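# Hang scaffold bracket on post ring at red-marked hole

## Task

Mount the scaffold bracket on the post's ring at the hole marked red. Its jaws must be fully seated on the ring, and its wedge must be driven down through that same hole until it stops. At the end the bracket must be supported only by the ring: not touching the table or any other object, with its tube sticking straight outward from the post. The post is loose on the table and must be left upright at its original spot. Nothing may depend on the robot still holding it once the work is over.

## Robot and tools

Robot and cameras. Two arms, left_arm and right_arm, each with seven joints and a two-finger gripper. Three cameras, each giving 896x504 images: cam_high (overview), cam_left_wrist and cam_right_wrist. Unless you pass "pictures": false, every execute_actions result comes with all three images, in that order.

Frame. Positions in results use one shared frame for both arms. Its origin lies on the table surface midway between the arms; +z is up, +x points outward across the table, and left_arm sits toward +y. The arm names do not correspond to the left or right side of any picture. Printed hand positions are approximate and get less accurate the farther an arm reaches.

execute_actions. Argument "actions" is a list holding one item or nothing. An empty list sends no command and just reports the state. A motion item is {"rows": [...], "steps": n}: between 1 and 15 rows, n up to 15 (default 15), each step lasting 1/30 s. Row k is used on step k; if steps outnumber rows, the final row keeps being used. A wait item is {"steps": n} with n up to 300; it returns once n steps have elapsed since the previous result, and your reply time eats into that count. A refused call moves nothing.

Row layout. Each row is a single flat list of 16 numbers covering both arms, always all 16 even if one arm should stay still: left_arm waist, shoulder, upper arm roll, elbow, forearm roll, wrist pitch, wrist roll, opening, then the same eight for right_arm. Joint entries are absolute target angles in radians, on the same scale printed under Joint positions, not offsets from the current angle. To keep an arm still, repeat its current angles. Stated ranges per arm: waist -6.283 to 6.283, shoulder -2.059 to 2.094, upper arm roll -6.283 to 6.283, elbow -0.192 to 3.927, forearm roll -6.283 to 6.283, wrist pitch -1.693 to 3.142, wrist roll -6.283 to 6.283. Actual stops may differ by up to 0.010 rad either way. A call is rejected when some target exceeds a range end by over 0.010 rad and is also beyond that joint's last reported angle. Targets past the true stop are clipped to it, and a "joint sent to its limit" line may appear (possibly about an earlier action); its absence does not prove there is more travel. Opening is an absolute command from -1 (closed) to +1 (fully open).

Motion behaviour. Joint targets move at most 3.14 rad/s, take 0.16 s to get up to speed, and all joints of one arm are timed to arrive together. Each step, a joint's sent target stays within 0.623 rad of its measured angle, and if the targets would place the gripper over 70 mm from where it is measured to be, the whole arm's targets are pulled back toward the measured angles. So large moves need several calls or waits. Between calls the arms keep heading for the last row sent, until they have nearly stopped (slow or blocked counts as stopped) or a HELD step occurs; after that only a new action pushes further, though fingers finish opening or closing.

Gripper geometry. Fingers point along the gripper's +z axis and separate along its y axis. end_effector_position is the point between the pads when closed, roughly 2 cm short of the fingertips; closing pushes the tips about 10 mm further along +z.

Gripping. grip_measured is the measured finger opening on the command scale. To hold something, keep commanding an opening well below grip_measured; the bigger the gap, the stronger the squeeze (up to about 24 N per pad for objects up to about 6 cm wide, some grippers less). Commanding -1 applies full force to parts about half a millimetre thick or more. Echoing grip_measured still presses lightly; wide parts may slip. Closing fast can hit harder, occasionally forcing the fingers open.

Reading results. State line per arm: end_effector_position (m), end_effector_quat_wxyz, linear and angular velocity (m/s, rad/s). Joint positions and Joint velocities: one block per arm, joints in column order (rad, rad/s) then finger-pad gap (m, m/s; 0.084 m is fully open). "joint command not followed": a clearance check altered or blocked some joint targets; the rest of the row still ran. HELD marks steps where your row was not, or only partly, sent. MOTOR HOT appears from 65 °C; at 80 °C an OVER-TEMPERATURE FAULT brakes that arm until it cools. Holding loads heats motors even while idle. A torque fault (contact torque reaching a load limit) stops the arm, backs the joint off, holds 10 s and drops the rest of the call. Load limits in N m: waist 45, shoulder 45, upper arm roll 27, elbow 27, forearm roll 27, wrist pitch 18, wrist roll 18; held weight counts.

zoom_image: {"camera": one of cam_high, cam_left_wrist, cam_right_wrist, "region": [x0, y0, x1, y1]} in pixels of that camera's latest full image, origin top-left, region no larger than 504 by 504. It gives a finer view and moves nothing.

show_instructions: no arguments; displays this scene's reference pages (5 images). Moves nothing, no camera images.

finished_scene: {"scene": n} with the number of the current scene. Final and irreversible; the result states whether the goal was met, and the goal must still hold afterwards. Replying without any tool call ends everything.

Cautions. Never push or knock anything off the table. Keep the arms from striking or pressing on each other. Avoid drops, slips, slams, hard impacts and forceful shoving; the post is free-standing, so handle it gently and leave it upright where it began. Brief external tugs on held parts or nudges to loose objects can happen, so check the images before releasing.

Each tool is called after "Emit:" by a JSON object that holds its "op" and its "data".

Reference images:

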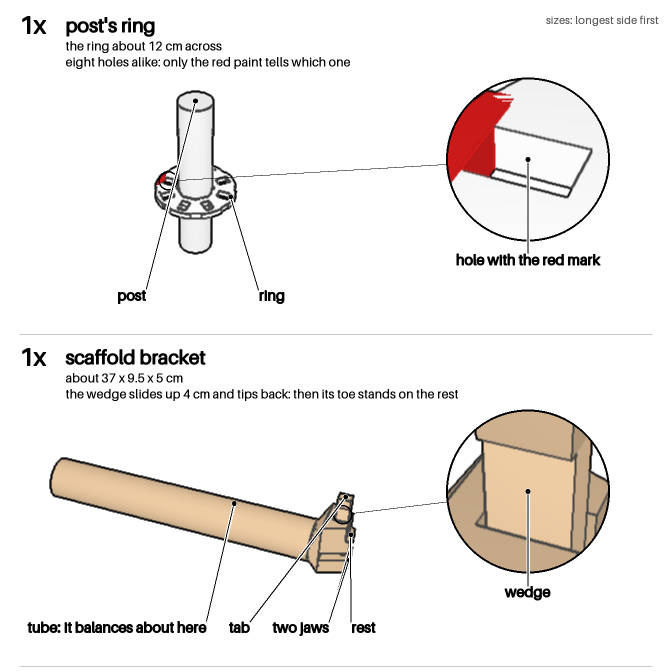

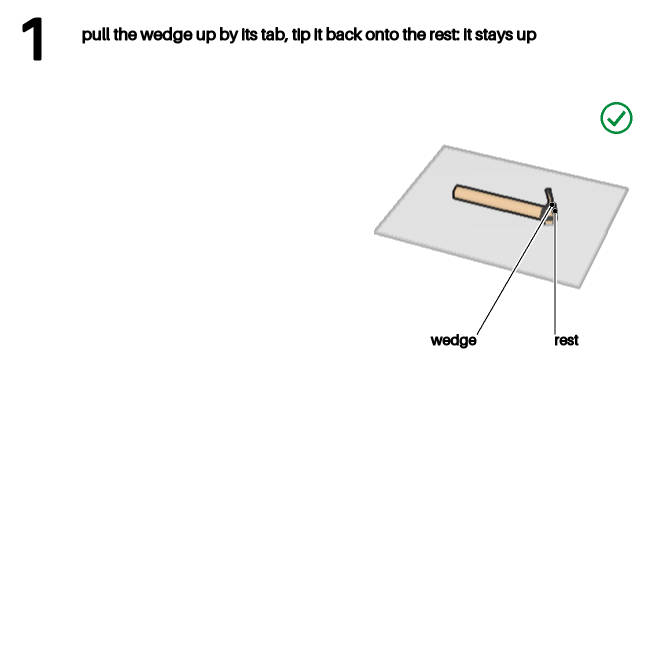

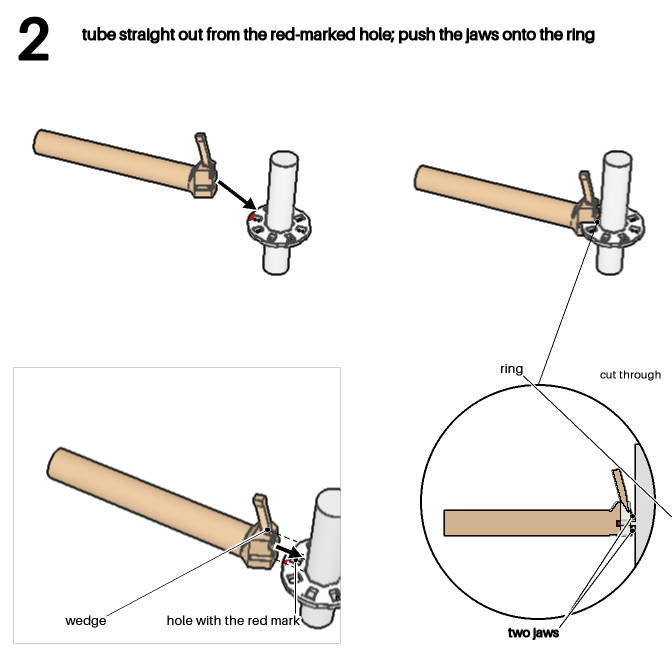

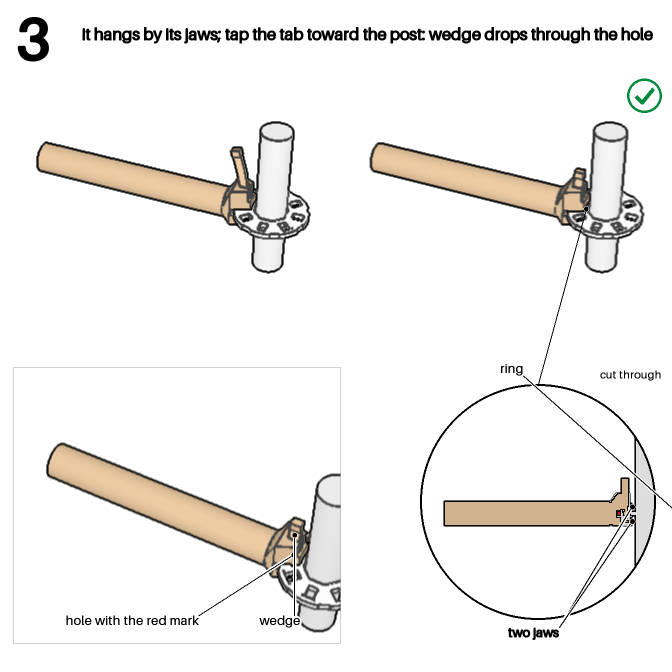

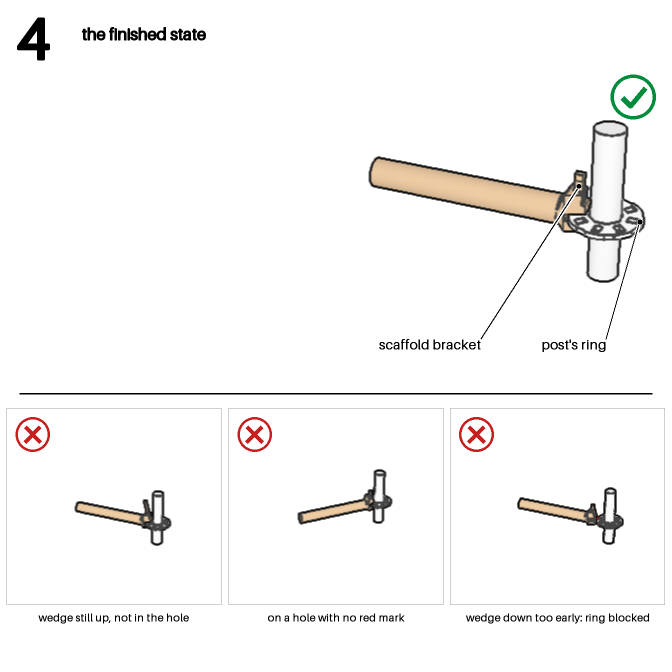

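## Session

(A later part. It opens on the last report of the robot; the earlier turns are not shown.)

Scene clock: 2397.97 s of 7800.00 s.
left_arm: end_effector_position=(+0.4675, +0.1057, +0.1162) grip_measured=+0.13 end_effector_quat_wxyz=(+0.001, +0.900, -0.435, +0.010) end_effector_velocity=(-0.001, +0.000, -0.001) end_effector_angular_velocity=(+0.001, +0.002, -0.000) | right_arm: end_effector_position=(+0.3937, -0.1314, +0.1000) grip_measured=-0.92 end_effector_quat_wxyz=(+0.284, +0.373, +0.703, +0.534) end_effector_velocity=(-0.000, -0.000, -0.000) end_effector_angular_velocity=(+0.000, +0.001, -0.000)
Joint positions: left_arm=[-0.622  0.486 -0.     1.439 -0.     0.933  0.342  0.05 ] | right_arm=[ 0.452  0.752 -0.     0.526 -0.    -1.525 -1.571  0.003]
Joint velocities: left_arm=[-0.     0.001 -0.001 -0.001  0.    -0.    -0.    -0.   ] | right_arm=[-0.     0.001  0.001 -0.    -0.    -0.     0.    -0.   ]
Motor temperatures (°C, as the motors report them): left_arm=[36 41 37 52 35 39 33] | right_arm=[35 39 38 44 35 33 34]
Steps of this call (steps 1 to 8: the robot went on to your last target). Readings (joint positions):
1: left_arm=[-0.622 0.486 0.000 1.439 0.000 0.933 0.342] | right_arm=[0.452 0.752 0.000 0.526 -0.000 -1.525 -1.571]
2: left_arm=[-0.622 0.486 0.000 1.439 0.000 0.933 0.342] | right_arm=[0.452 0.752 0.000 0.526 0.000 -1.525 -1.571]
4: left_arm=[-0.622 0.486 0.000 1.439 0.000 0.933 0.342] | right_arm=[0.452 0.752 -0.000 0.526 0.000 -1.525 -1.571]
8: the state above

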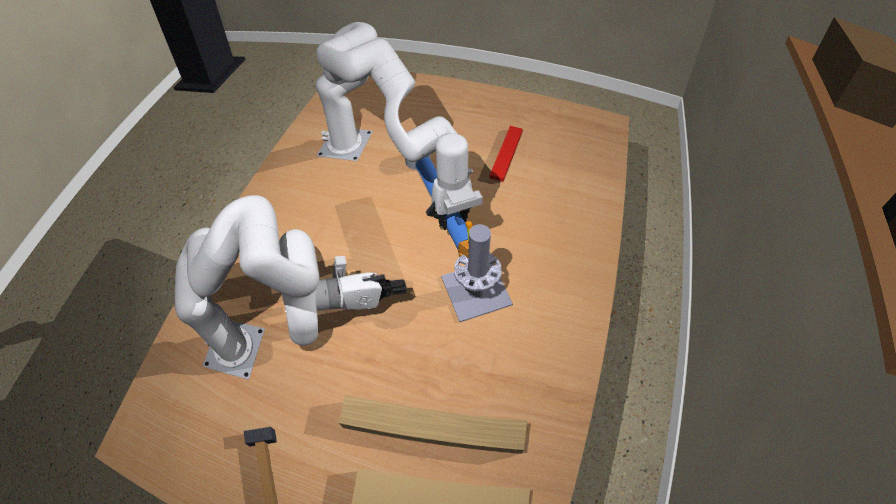

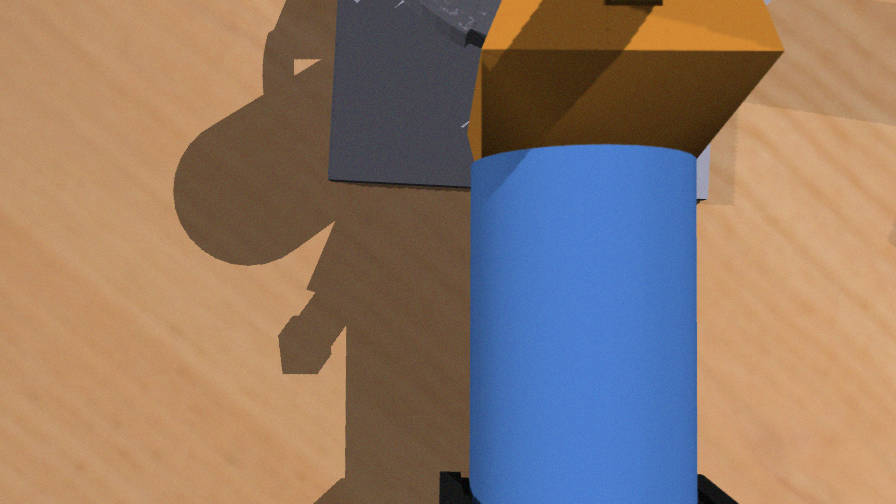

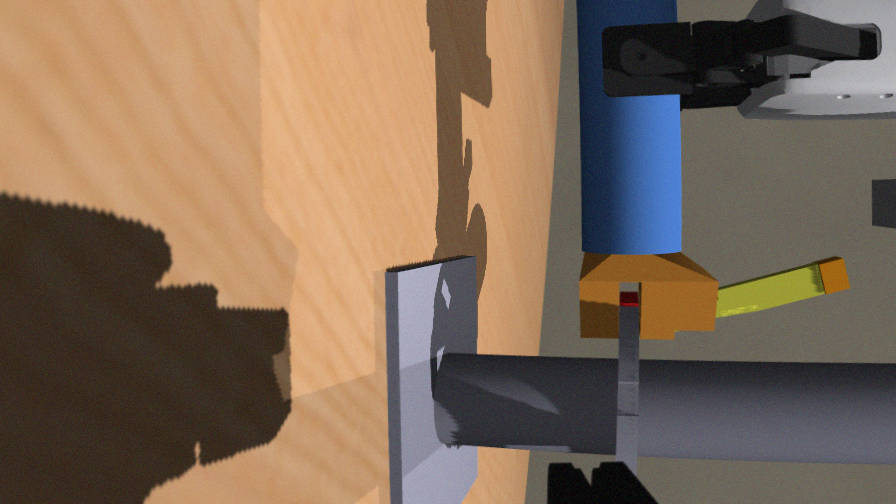

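Emit:
{"op": "execute_actions", "data": {"actions": [{"rows":[[-0.6222,0.4864,0,1.4390,0,0.9326,0.3412,-1,0.452,0.7518,0,0.5263,0,-1.5255,-1.571,-0.9],[-0.6226,0.4861,0,1.4386,0,0.9324,0.3395,-1,0.452,0.7518,0,0.5263,0,-1.5255,-1.571,-0.9],[-0.6234,0.4857,0,1.4378,0,0.9321,0.3368,-1,0.452,0.7518,0,0.5263,0,-1.5255,-1.571,-0.9],[-0.6244,0.4852,0,1.4368,0,0.9316,0.3332,-1,0.452,0.7518,0,0.5263,0,-1.5255,-1.571,-0.9],[-0.6255,0.4845,0,1.4356,0,0.9311,0.3290,-1,0.452,0.7518,0,0.5263,0,-1.5255,-1.571,-0.9],[-0.6267,0.4838,0,1.4344,0,0.9306,0.3246,-1,0.452,0.7518,0,0.5263,0,-1.5255,-1.571,-0.9],[-0.6279,0.4831,0,1.4331,0,0.9300,0.3201,-1,0.452,0.7518,0,0.5263,0,-1.5255,-1.571,-0.9],[-0.6291,0.4825,0,1.4319,0,0.9295,0.3159,-1,0.452,0.7518,0,0.5263,0,-1.5255,-1.571,-0.9],[-0.6300,0.4819,0,1.4309,0,0.9290,0.3123,-1,0.452,0.7518,0,0.5263,0,-1.5255,-1.571,-0.9],[-0.6308,0.4815,0,1.4301,0,0.9287,0.3096,-1,0.452,0.7518,0,0.5263,0,-1.5255,-1.571,-0.9],[-0.6312,0.4812,0,1.4297,0,0.9285,0.3079,-1,0.452,0.7518,0,0.5263,0,-1.5255,-1.571,-0.9],[-0.6314,0.4811,0,1.4295,0,0.9284,0.3073,-1,0.452,0.7518,0,0.5263,0,-1.5255,-1.571,-0.9]],"steps":15}], "pictures": false}}

Emit:
{"op": "execute_actions", "data": {"actions": [{"rows":[[-0.6314,0.4814,0,1.4300,0,0.9286,0.3073,-1,0.452,0.7518,0,0.5263,0,-1.5255,-1.571,-0.9],[-0.6316,0.4823,0,1.4313,0,0.9291,0.3071,-1,0.452,0.7518,0,0.5263,0,-1.5255,-1.571,-0.9],[-0.6318,0.4836,0,1.4335,0,0.9298,0.3069,-1,0.452,0.7518,0,0.5263,0,-1.5255,-1.571,-0.9],[-0.6321,0.4853,0,1.4362,0,0.9308,0.3066,-1,0.452,0.7518,0,0.5263,0,-1.5255,-1.571,-0.9],[-0.6324,0.4873,0,1.4391,0,0.9319,0.3063,-1,0.452,0.7518,0,0.5263,0,-1.5255,-1.571,-0.9],[-0.6327,0.4892,0,1.4421,0,0.9330,0.3060,-1,0.452,0.7518,0,0.5263,0,-1.5255,-1.571,-0.9],[-0.6330,0.4909,0,1.4448,0,0.9339,0.3057,-1,0.452,0.7518,0,0.5263,0,-1.5255,-1.571,-0.9],[-0.6333,0.4922,0,1.4470,0,0.9347,0.3055,-1,0.452,0.7518,0,0.5263,0,-1.5255,-1.571,-0.9],[-0.6334,0.4931,0,1.4483,0,0.9352,0.3053,-1,0.452,0.7518,0,0.5263,0,-1.5255,-1.571,-0.9],[-0.6335,0.4934,0,1.4488,0,0.9354,0.3053,-1,0.452,0.7518,0,0.5263,0,-1.5255,-1.571,-0.9]],"steps":15}], "pictures": false}}

Emit:
{"op": "execute_actions", "data": {"actions": [{"steps":8}]}}

Emit:
{"op": "zoom_image", "data": {"camera": "cam_right_wrist", "region": [570, 260, 690, 380]}}

Scene clock: 2486.97 s of 7800.00 s.
left_arm: end_effector_position=(+0.4629, +0.1017, +0.1158) grip_measured=+0.13 end_effector_quat_wxyz=(+0.001, +0.905, -0.425, +0.010) end_effector_velocity=(-0.001, -0.000, +0.000) end_effector_angular_velocity=(-0.000, -0.003, +0.023) | right_arm: end_effector_position=(+0.3937, -0.1314, +0.1000) grip_measured=-0.92 end_effector_quat_wxyz=(+0.284, +0.373, +0.703, +0.534) end_effector_velocity=(+0.000, -0.001, -0.001) end_effector_angular_velocity=(-0.003, -0.000, -0.000)
Joint positions: left_arm=[-0.631  0.481 -0.001  1.43  -0.     0.929  0.309  0.05 ] | right_arm=[ 0.452  0.752  0.     0.526 -0.    -1.525 -1.571  0.003]
Joint velocities: left_arm=[-0.005 -0.004  0.003 -0.005  0.    -0.004 -0.025 -0.   ] | right_arm=[-0.001  0.001  0.    -0.    -0.    -0.    -0.003 -0.   ]
Motor temperatures (°C, as the motors report them): left_arm=[36 41 37 52 35 39 33] | right_arm=[35 39 38 44 35 33 34]
Steps of this call (steps 1 to 15: the robot went on to your last target; steps 16 to 90: nothing new was sent; then 85.50 s passed at rest; steps 91 to 105: all 15 steps of this action). Readings (joint positions):
91: left_arm=[-0.622 0.486 0.000 1.439 0.000 0.933 0.342] | right_arm=[0.452 0.752 -0.000 0.526 0.000 -1.525 -1.571]
92: left_arm=[-0.622 0.486 0.000 1.439 0.000 0.933 0.342] | right_arm=[0.452 0.752 0.000 0.526 -0.000 -1.525 -1.571]
94: left_arm=[-0.622 0.486 0.000 1.439 0.000 0.932 0.340] | right_arm=[0.452 0.752 0.000 0.526 -0.000 -1.525 -1.571]
98: left_arm=[-0.626 0.484 0.000 1.435 0.000 0.931 0.328] | right_arm=[0.452 0.752 0.000 0.526 0.000 -1.525 -1.571]
105: the state above

Scene clock: 2487.47 s of 7800.00 s.
left_arm: end_effector_position=(+0.4654, +0.0988, +0.1158) grip_measured=+0.13 end_effector_quat_wxyz=(+0.001, +0.906, -0.424, +0.010) end_effector_velocity=(+0.001, +0.001, -0.001) end_effector_angular_velocity=(+0.003, +0.001, +0.003) | right_arm: end_effector_position=(+0.3937, -0.1314, +0.1000) grip_measured=-0.92 end_effector_quat_wxyz=(+0.284, +0.373, +0.703, +0.534) end_effector_velocity=(+0.000, -0.000, +0.000) end_effector_angular_velocity=(-0.002, -0.001, -0.000)
Joint positions: left_arm=[-0.634  0.493 -0.     1.448 -0.     0.935  0.305  0.05 ] | right_arm=[ 0.452  0.752  0.     0.526 -0.    -1.526 -1.571  0.003]
Joint velocities: left_arm=[ 0.     0.004  0.002  0.005  0.001  0.004 -0.001 -0.   ] | right_arm=[-0.001 -0.    -0.    -0.    -0.     0.    -0.002 -0.   ]
Motor temperatures (°C, as the motors report them): left_arm=[36 41 37 52 35 39 33] | right_arm=[35 39 38 44 35 33 34]
Steps of this call (steps 1 to 15: all 15 steps of this action). Readings (joint positions):
1: left_arm=[-0.631 0.481 -0.000 1.430 -0.000 0.929 0.309] | right_arm=[0.452 0.752 -0.000 0.526 0.000 -1.526 -1.571]
2: left_arm=[-0.631 0.481 -0.000 1.430 -0.000 0.929 0.308] | right_arm=[0.452 0.752 -0.000 0.526 0.000 -1.525 -1.571]
4: left_arm=[-0.631 0.482 0.000 1.431 0.000 0.929 0.308] | right_arm=[0.452 0.752 -0.000 0.526 0.000 -1.525 -1.571]
8: left_arm=[-0.632 0.488 0.000 1.440 0.000 0.932 0.306] | right_arm=[0.452 0.752 0.000 0.526 0.000 -1.525 -1.571]
15: the state above

Scene clock: 2487.73 s of 7800.00 s.
left_arm: end_effector_position=(+0.4655, +0.0989, +0.1158) grip_measured=+0.13 end_effector_quat_wxyz=(+0.001, +0.906, -0.424, +0.010) end_effector_velocity=(-0.001, -0.001, -0.000) end_effector_angular_velocity=(-0.001, +0.001, -0.001) | right_arm: end_effector_position=(+0.3937, -0.1314, +0.1000) grip_measured=-0.92 end_effector_quat_wxyz=(+0.284, +0.373, +0.703, +0.534) end_effector_velocity=(+0.000, -0.000, -0.000) end_effector_angular_velocity=(+0.002, +0.001, -0.001)
Joint positions: left_arm=[-0.633  0.493  0.     1.449  0.     0.935  0.305  0.05 ] | right_arm=[ 0.452  0.752  0.     0.526  0.    -1.525 -1.571  0.003]
Joint velocities: left_arm=[-0.     0.    -0.002  0.    -0.001  0.    -0.001  0.   ] | right_arm=[-0.    -0.     0.    -0.     0.001  0.     0.002  0.   ]
Motor temperatures (°C, as the motors report them): left_arm=[36 41 37 52 35 39 33] | right_arm=[35 39 38 44 35 33 34]
Steps of this call (steps 1 to 8: the robot went on to your last target). Readings (joint positions):
1: left_arm=[-0.633 0.493 -0.000 1.448 -0.000 0.935 0.305] | right_arm=[0.452 0.752 0.000 0.526 -0.000 -1.525 -1.571]
2: left_arm=[-0.633 0.493 0.000 1.448 0.000 0.935 0.305] | right_arm=[0.452 0.752 0.000 0.526 0.000 -1.525 -1.571]
4: left_arm=[-0.633 0.493 0.000 1.449 0.000 0.935 0.305] | right_arm=[0.452 0.752 0.000 0.526 0.000 -1.525 -1.571]
8: the state above

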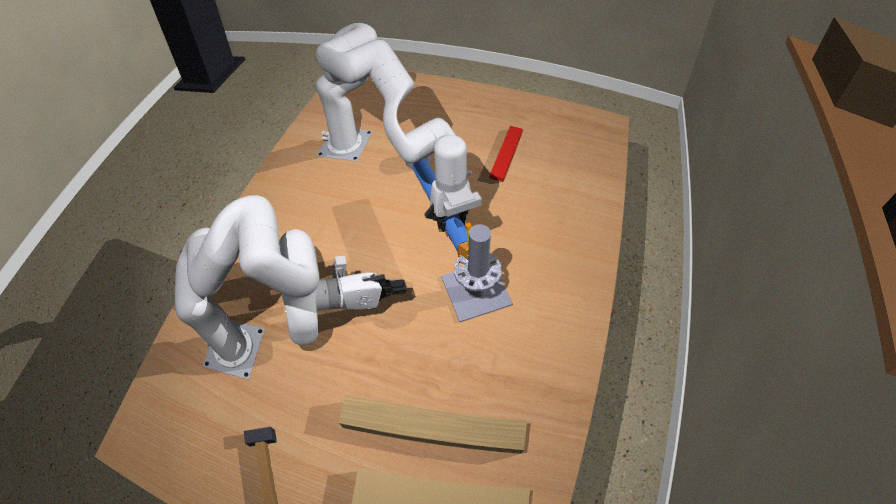

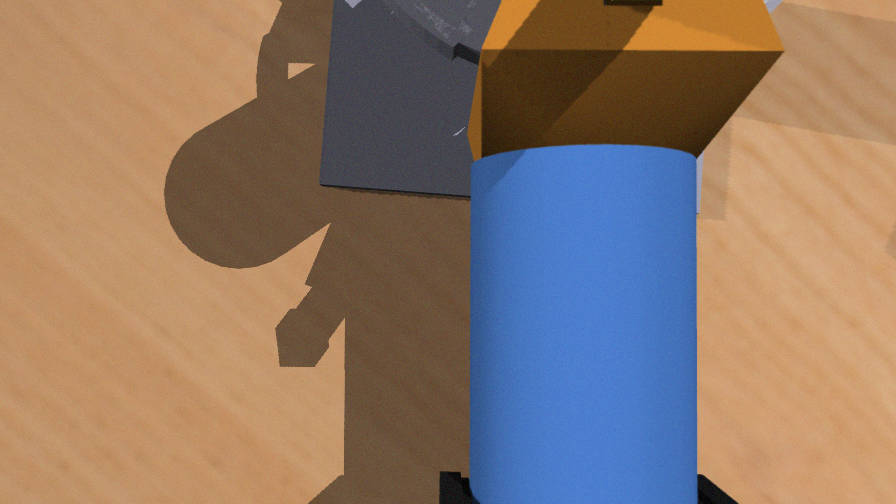

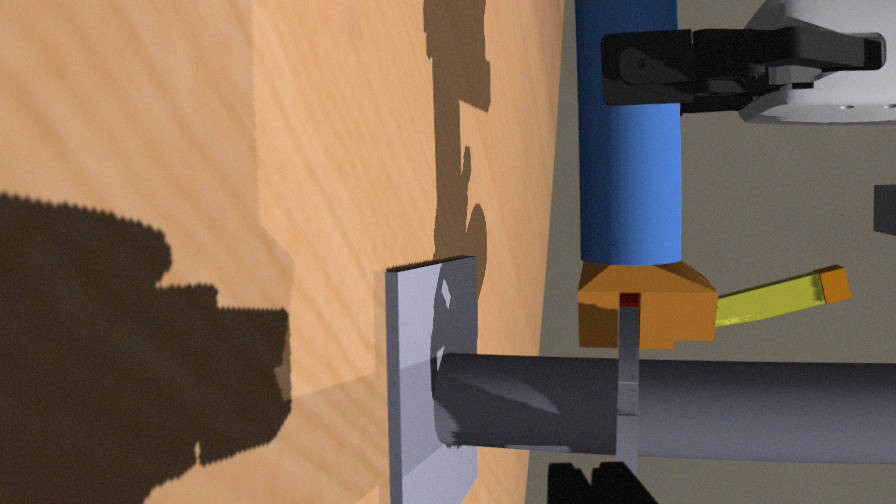

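Region (570, 260, 690, 380) of cam_right_wrist's 896x504 image, scaled by 4.200, with more detail than that image has.

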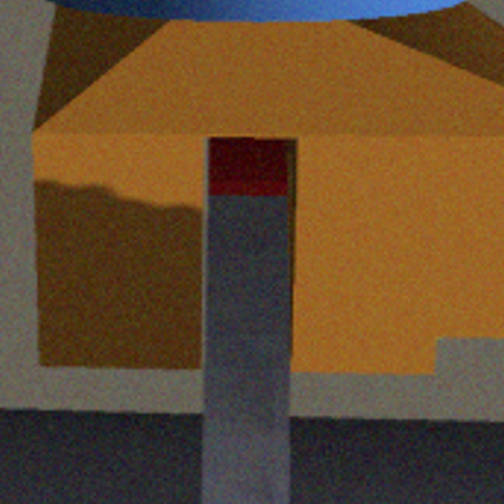

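Emit:
{"op": "execute_actions", "data": {"actions": [{"rows":[[-0.6335,0.4937,0,1.4493,0,0.9356,0.3053,-1,0.452,0.7518,0,0.5263,0,-1.5255,-1.571,-0.9],[-0.6336,0.4943,0,1.4502,0,0.9359,0.3052,-1,0.452,0.7518,0,0.5263,0,-1.5255,-1.571,-0.9],[-0.6338,0.4952,0,1.4517,0,0.9364,0.3050,-1,0.452,0.7518,0,0.5263,0,-1.5255,-1.571,-0.9],[-0.6340,0.4965,0,1.4536,0,0.9371,0.3048,-1,0.452,0.7518,0,0.5263,0,-1.5255,-1.571,-0.9],[-0.6342,0.4977,0,1.4555,0,0.9378,0.3046,-1,0.452,0.7518,0,0.5263,0,-1.5255,-1.571,-0.9],[-0.6344,0.4987,0,1.4570,0,0.9384,0.3044,-1,0.452,0.7518,0,0.5263,0,-1.5255,-1.571,-0.9],[-0.6345,0.4993,0,1.4580,0,0.9387,0.3043,-1,0.452,0.7518,0,0.5263,0,-1.5255,-1.571,-0.9],[-0.6345,0.4996,0,1.4584,0,0.9389,0.3043,-1,0.452,0.7518,0,0.5263,0,-1.5255,-1.571,-0.9]],"steps":15}]}}

Emit:
{"op": "zoom_image", "data": {"camera": "cam_right_wrist", "region": [570, 260, 690, 380]}}

Emit:
{"op": "zoom_image", "data": {"camera": "cam_left_wrist", "region": [330, 0, 530, 120]}}

Scene clock: 2506.13 s of 7800.00 s.
left_arm: end_effector_position=(+0.4668, +0.0974, +0.1158) grip_measured=+0.13 end_effector_quat_wxyz=(+0.001, +0.906, -0.424, +0.010) end_effector_velocity=(+0.000, +0.001, -0.001) end_effector_angular_velocity=(+0.002, +0.002, +0.003) | right_arm: end_effector_position=(+0.3937, -0.1314, +0.1000) grip_measured=-0.92 end_effector_quat_wxyz=(+0.284, +0.373, +0.703, +0.534) end_effector_velocity=(+0.000, +0.000, +0.000) end_effector_angular_velocity=(+0.001, -0.001, +0.000)
Joint positions: left_arm=[-0.634  0.499 -0.     1.458 -0.     0.939  0.304  0.05 ] | right_arm=[ 0.452  0.752  0.     0.526 -0.    -1.525 -1.571  0.003]
Joint velocities: left_arm=[ 0.002  0.001  0.     0.     0.     0.001 -0.001 -0.   ] | right_arm=[-0.    -0.001  0.     0.    -0.    -0.     0.    -0.   ]
Motor temperatures (°C, as the motors report them): left_arm=[36 41 37 52 35 39 33] | right_arm=[35 39 38 44 35 33 34]
Steps of this call (steps 1 to 15: the robot went on to your last target; steps 16 to 90: nothing new was sent; then 14.90 s passed at rest; steps 91 to 105: all 15 steps of this action). Readings (joint positions):
91: left_arm=[-0.634 0.493 -0.000 1.449 -0.000 0.935 0.305] | right_arm=[0.452 0.752 -0.000 0.526 -0.000 -1.525 -1.571]
92: left_arm=[-0.634 0.493 -0.000 1.449 -0.000 0.935 0.305] | right_arm=[0.452 0.752 0.000 0.526 0.000 -1.525 -1.571]
94: left_arm=[-0.634 0.494 0.000 1.450 0.000 0.936 0.305] | right_arm=[0.452 0.752 -0.000 0.526 -0.000 -1.525 -1.571]
98: left_arm=[-0.634 0.498 0.000 1.455 0.000 0.938 0.305] | right_arm=[0.452 0.752 -0.000 0.526 0.000 -1.526 -1.571]
105: the state above

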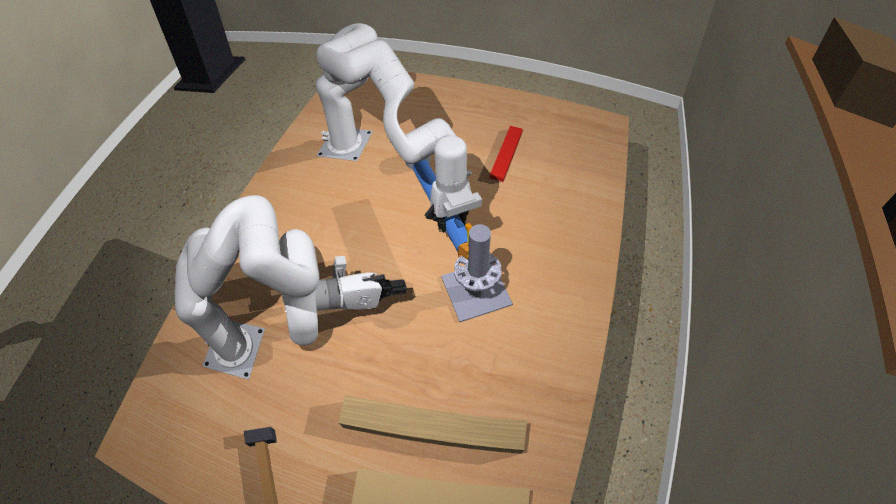

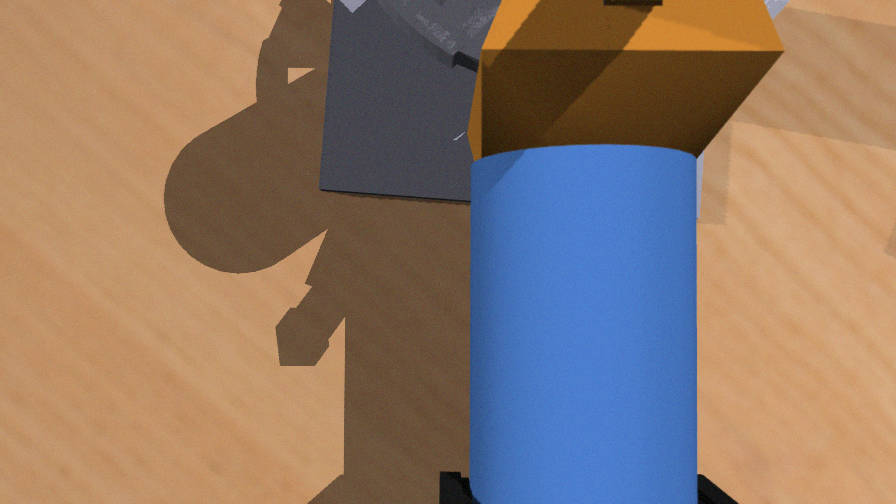

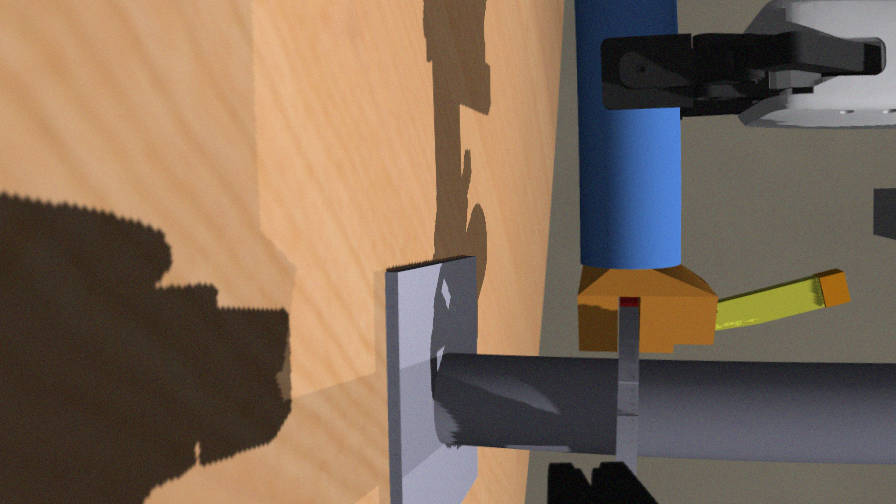

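Region (570, 260, 690, 380) of cam_right_wrist's 896x504 image, scaled by 4.200, with more detail than that image has.

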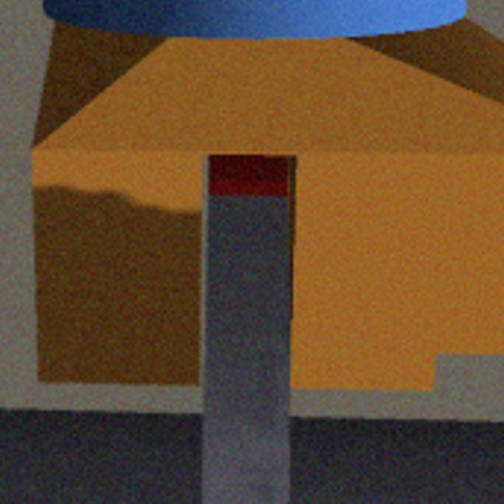

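Region (330, 0, 530, 120) of cam_left_wrist's 896x504 image, scaled by 2.520, with more detail than that image has; it fills the top 302 rows of this view, and the rest is white.

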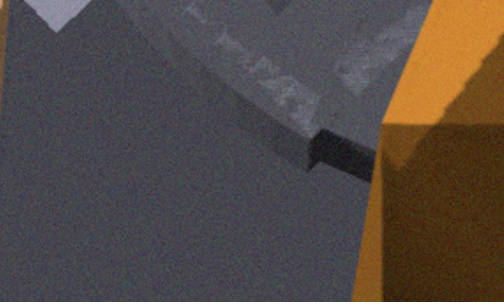

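Emit:
{"op": "execute_actions", "data": {"actions": [{"rows":[[-0.6345,0.4999,0,1.4589,0,0.9391,0.3043,-1,0.452,0.7518,0,0.5263,0,-1.5255,-1.571,-0.9],[-0.6346,0.5005,0,1.4598,0,0.9394,0.3042,-1,0.452,0.7518,0,0.5263,0,-1.5255,-1.571,-0.9],[-0.6348,0.5013,0,1.4611,0,0.9399,0.3040,-1,0.452,0.7518,0,0.5263,0,-1.5255,-1.571,-0.9],[-0.6350,0.5023,0,1.4627,0,0.9404,0.3038,-1,0.452,0.7518,0,0.5263,0,-1.5255,-1.571,-0.9],[-0.6351,0.5032,0,1.4641,0,0.9409,0.3037,-1,0.452,0.7518,0,0.5263,0,-1.5255,-1.571,-0.9],[-0.6352,0.5039,0,1.4651,0,0.9413,0.3036,-1,0.452,0.7518,0,0.5263,0,-1.5255,-1.571,-0.9],[-0.6353,0.5042,0,1.4656,0,0.9415,0.3035,-1,0.452,0.7518,0,0.5263,0,-1.5255,-1.571,-0.9]],"steps":15}]}}

Emit:
{"op": "zoom_image", "data": {"camera": "cam_right_wrist", "region": [570, 260, 690, 380]}}

Scene clock: 2532.83 s of 7800.00 s.
left_arm: end_effector_position=(+0.4677, +0.0962, +0.1157) grip_measured=+0.13 end_effector_quat_wxyz=(+0.001, +0.906, -0.424, +0.010) end_effector_velocity=(+0.001, +0.001, +0.000) end_effector_angular_velocity=(+0.001, -0.000, +0.003) | right_arm: end_effector_position=(+0.3937, -0.1314, +0.1000) grip_measured=-0.92 end_effector_quat_wxyz=(+0.284, +0.373, +0.703, +0.534) end_effector_velocity=(+0.000, -0.000, +0.000) end_effector_angular_velocity=(+0.000, -0.000, -0.001)
Joint positions: left_arm=[-0.635  0.504  0.     1.465  0.     0.941  0.304  0.05 ] | right_arm=[ 0.452  0.752 -0.     0.526  0.    -1.525 -1.571  0.003]
Joint velocities: left_arm=[ 0.001  0.001  0.002  0.001 -0.     0.001  0.     0.   ] | right_arm=[-0.001 -0.     0.     0.     0.     0.     0.     0.   ]
Motor temperatures (°C, as the motors report them): left_arm=[36 41 37 53 35 39 33] | right_arm=[35 39 38 44 35 33 34]
Steps of this call (steps 1 to 15: the robot went on to your last target; steps 16 to 90: nothing new was sent; then 23.20 s passed at rest; steps 91 to 105: all 15 steps of this action). Readings (joint positions):
91: left_arm=[-0.634 0.500 -0.000 1.458 -0.000 0.939 0.304] | right_arm=[0.452 0.752 -0.000 0.526 0.000 -1.525 -1.571]
92: left_arm=[-0.635 0.500 -0.000 1.459 -0.000 0.939 0.304] | right_arm=[0.452 0.752 0.000 0.526 0.000 -1.526 -1.571]
94: left_arm=[-0.635 0.500 0.000 1.460 0.000 0.939 0.304] | right_arm=[0.452 0.752 0.000 0.526 -0.000 -1.525 -1.571]
98: left_arm=[-0.635 0.503 0.000 1.464 0.000 0.941 0.304] | right_arm=[0.452 0.752 -0.000 0.526 -0.000 -1.525 -1.571]
105: the state above

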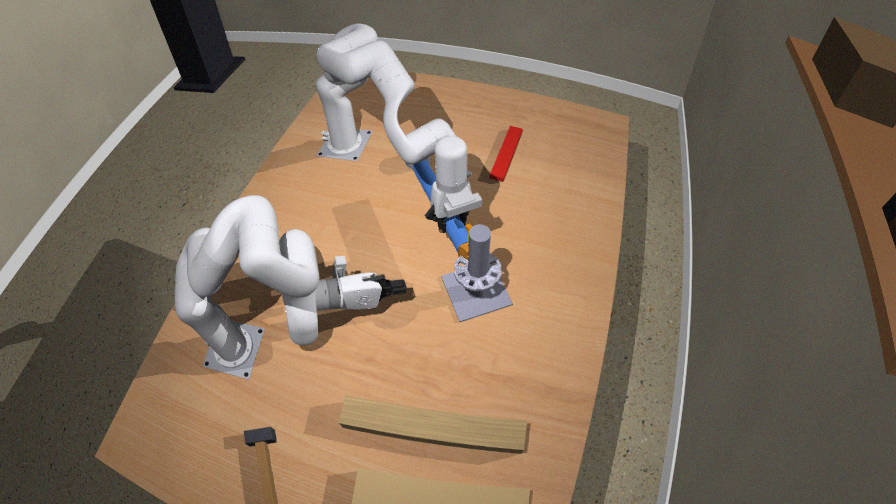

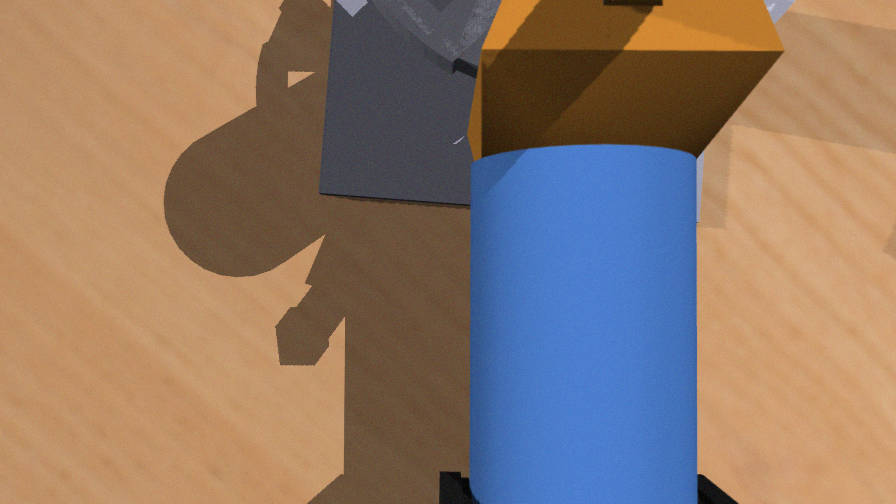

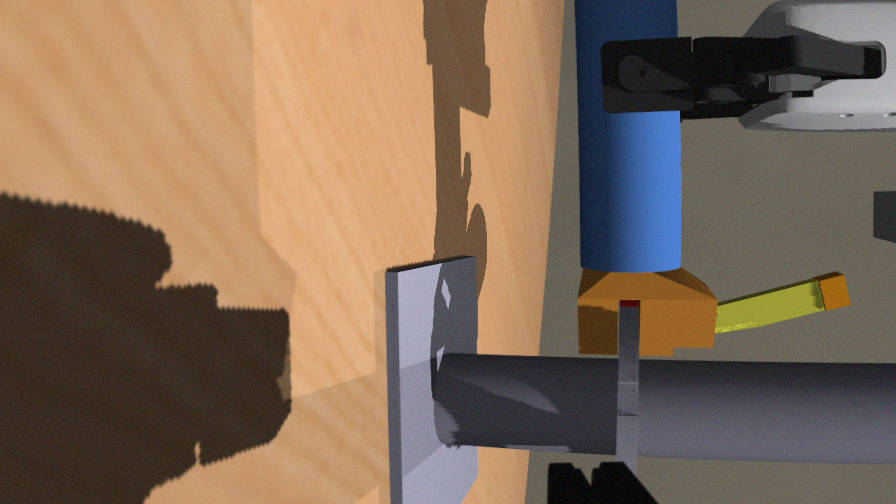

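Region (570, 260, 690, 380) of cam_right_wrist's 896x504 image, scaled by 4.200, with more detail than that image has.

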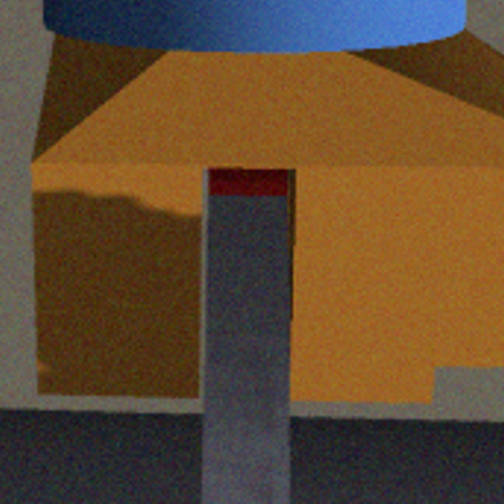

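Emit:
{"op": "execute_actions", "data": {"actions": [{"rows":[[-0.6353,0.5045,0,1.4661,0,0.9417,0.3035,-1,0.452,0.7518,0,0.5263,0,-1.5255,-1.571,-0.9],[-0.6354,0.5051,0,1.4670,0,0.9420,0.3034,-1,0.452,0.7518,0,0.5263,0,-1.5255,-1.571,-0.9],[-0.6356,0.5059,0,1.4684,0,0.9425,0.3032,-1,0.452,0.7518,0,0.5263,0,-1.5255,-1.571,-0.9],[-0.6358,0.5069,0,1.4700,0,0.9431,0.3030,-1,0.452,0.7518,0,0.5263,0,-1.5255,-1.571,-0.9],[-0.6359,0.5078,0,1.4714,0,0.9436,0.3029,-1,0.452,0.7518,0,0.5263,0,-1.5255,-1.571,-0.9],[-0.6360,0.5085,0,1.4725,0,0.9440,0.3028,-1,0.452,0.7518,0,0.5263,0,-1.5255,-1.571,-0.9],[-0.6361,0.5088,0,1.4730,0,0.9442,0.3027,-1,0.452,0.7518,0,0.5263,0,-1.5255,-1.571,-0.9]],"steps":15}]}}

Emit:
{"op": "zoom_image", "data": {"camera": "cam_right_wrist", "region": [570, 260, 690, 380]}}

Scene clock: 2543.37 s of 7800.00 s.
left_arm: end_effector_position=(+0.4685, +0.0953, +0.1156) grip_measured=+0.13 end_effector_quat_wxyz=(+0.001, +0.906, -0.424, +0.010) end_effector_velocity=(+0.000, -0.000, +0.000) end_effector_angular_velocity=(-0.000, -0.001, +0.000) | right_arm: end_effector_position=(+0.3937, -0.1313, +0.1000) grip_measured=-0.92 end_effector_quat_wxyz=(+0.284, +0.373, +0.703, +0.534) end_effector_velocity=(+0.000, +0.000, -0.000) end_effector_angular_velocity=(-0.000, -0.000, +0.000)
Joint positions: left_arm=[-0.636  0.509  0.     1.472  0.     0.945  0.303  0.05 ] | right_arm=[ 0.452  0.752  0.     0.526 -0.    -1.525 -1.571  0.003]
Joint velocities: left_arm=[-0.     0.001  0.     0.002 -0.     0.001  0.    -0.   ] | right_arm=[ 0.  0. -0.  0. -0.  0. -0.  0.]
Motor temperatures (°C, as the motors report them): left_arm=[36 42 37 53 35 39 33] | right_arm=[35 39 38 44 35 33 34]
Steps of this call (steps 1 to 15: the robot went on to your last target; steps 16 to 90: nothing new was sent; then 7.03 s passed at rest; steps 91 to 105: all 15 steps of this action). Readings (joint positions):
91: left_arm=[-0.635 0.504 -0.000 1.466 -0.000 0.942 0.304] | right_arm=[0.452 0.752 0.000 0.526 0.000 -1.526 -1.571]
92: left_arm=[-0.635 0.504 -0.000 1.466 0.000 0.942 0.303] | right_arm=[0.452 0.752 0.000 0.526 0.000 -1.525 -1.571]
94: left_arm=[-0.635 0.505 0.000 1.467 0.000 0.942 0.303] | right_arm=[0.452 0.752 -0.000 0.526 -0.000 -1.526 -1.571]
98: left_arm=[-0.636 0.508 0.000 1.471 0.000 0.943 0.303] | right_arm=[0.452 0.752 0.000 0.526 -0.000 -1.525 -1.571]
105: the state above

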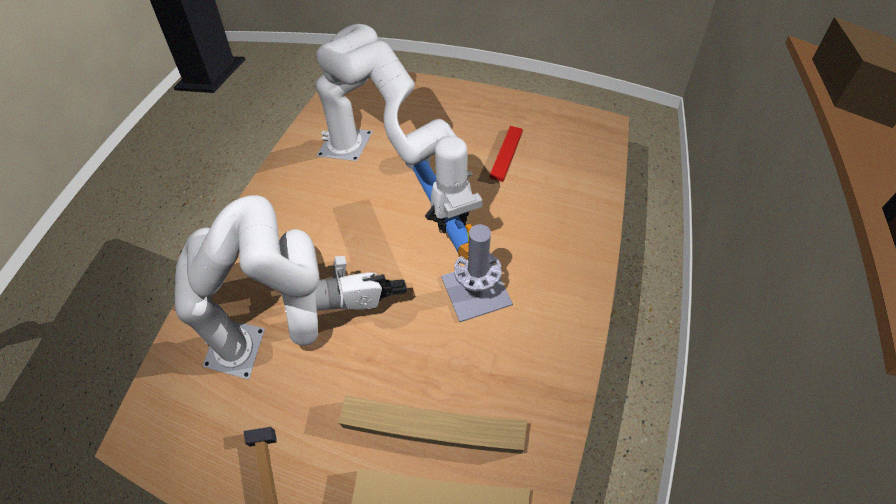

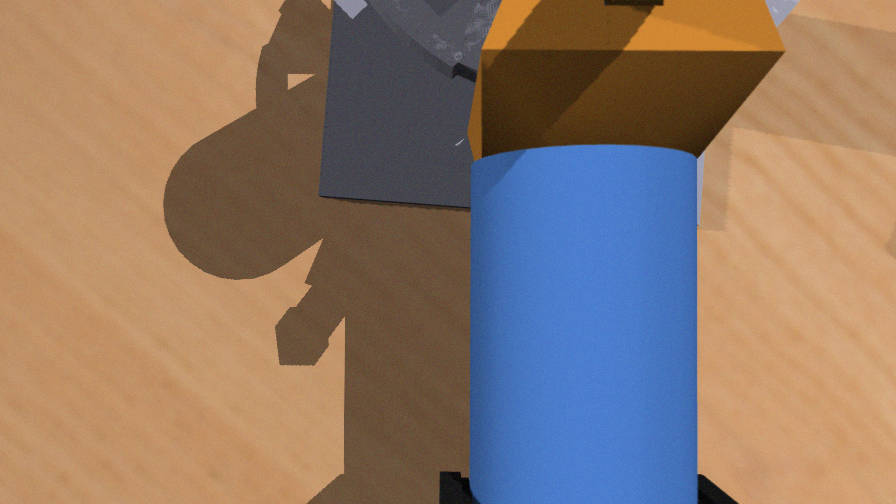

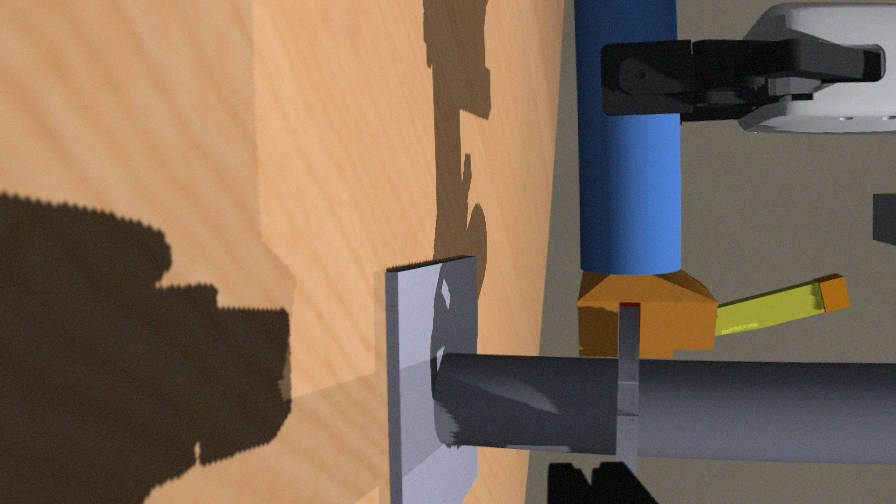

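Region (570, 260, 690, 380) of cam_right_wrist's 896x504 image, scaled by 4.200, with more detail than that image has.

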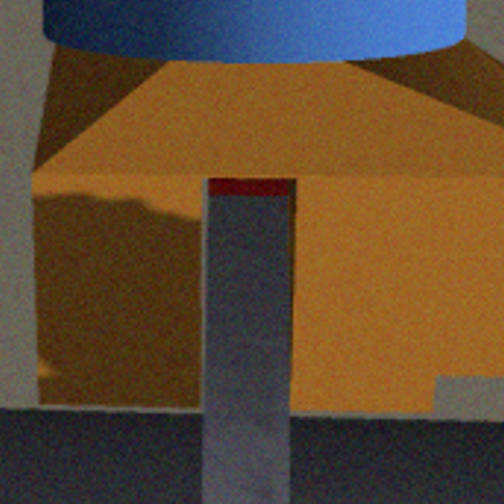

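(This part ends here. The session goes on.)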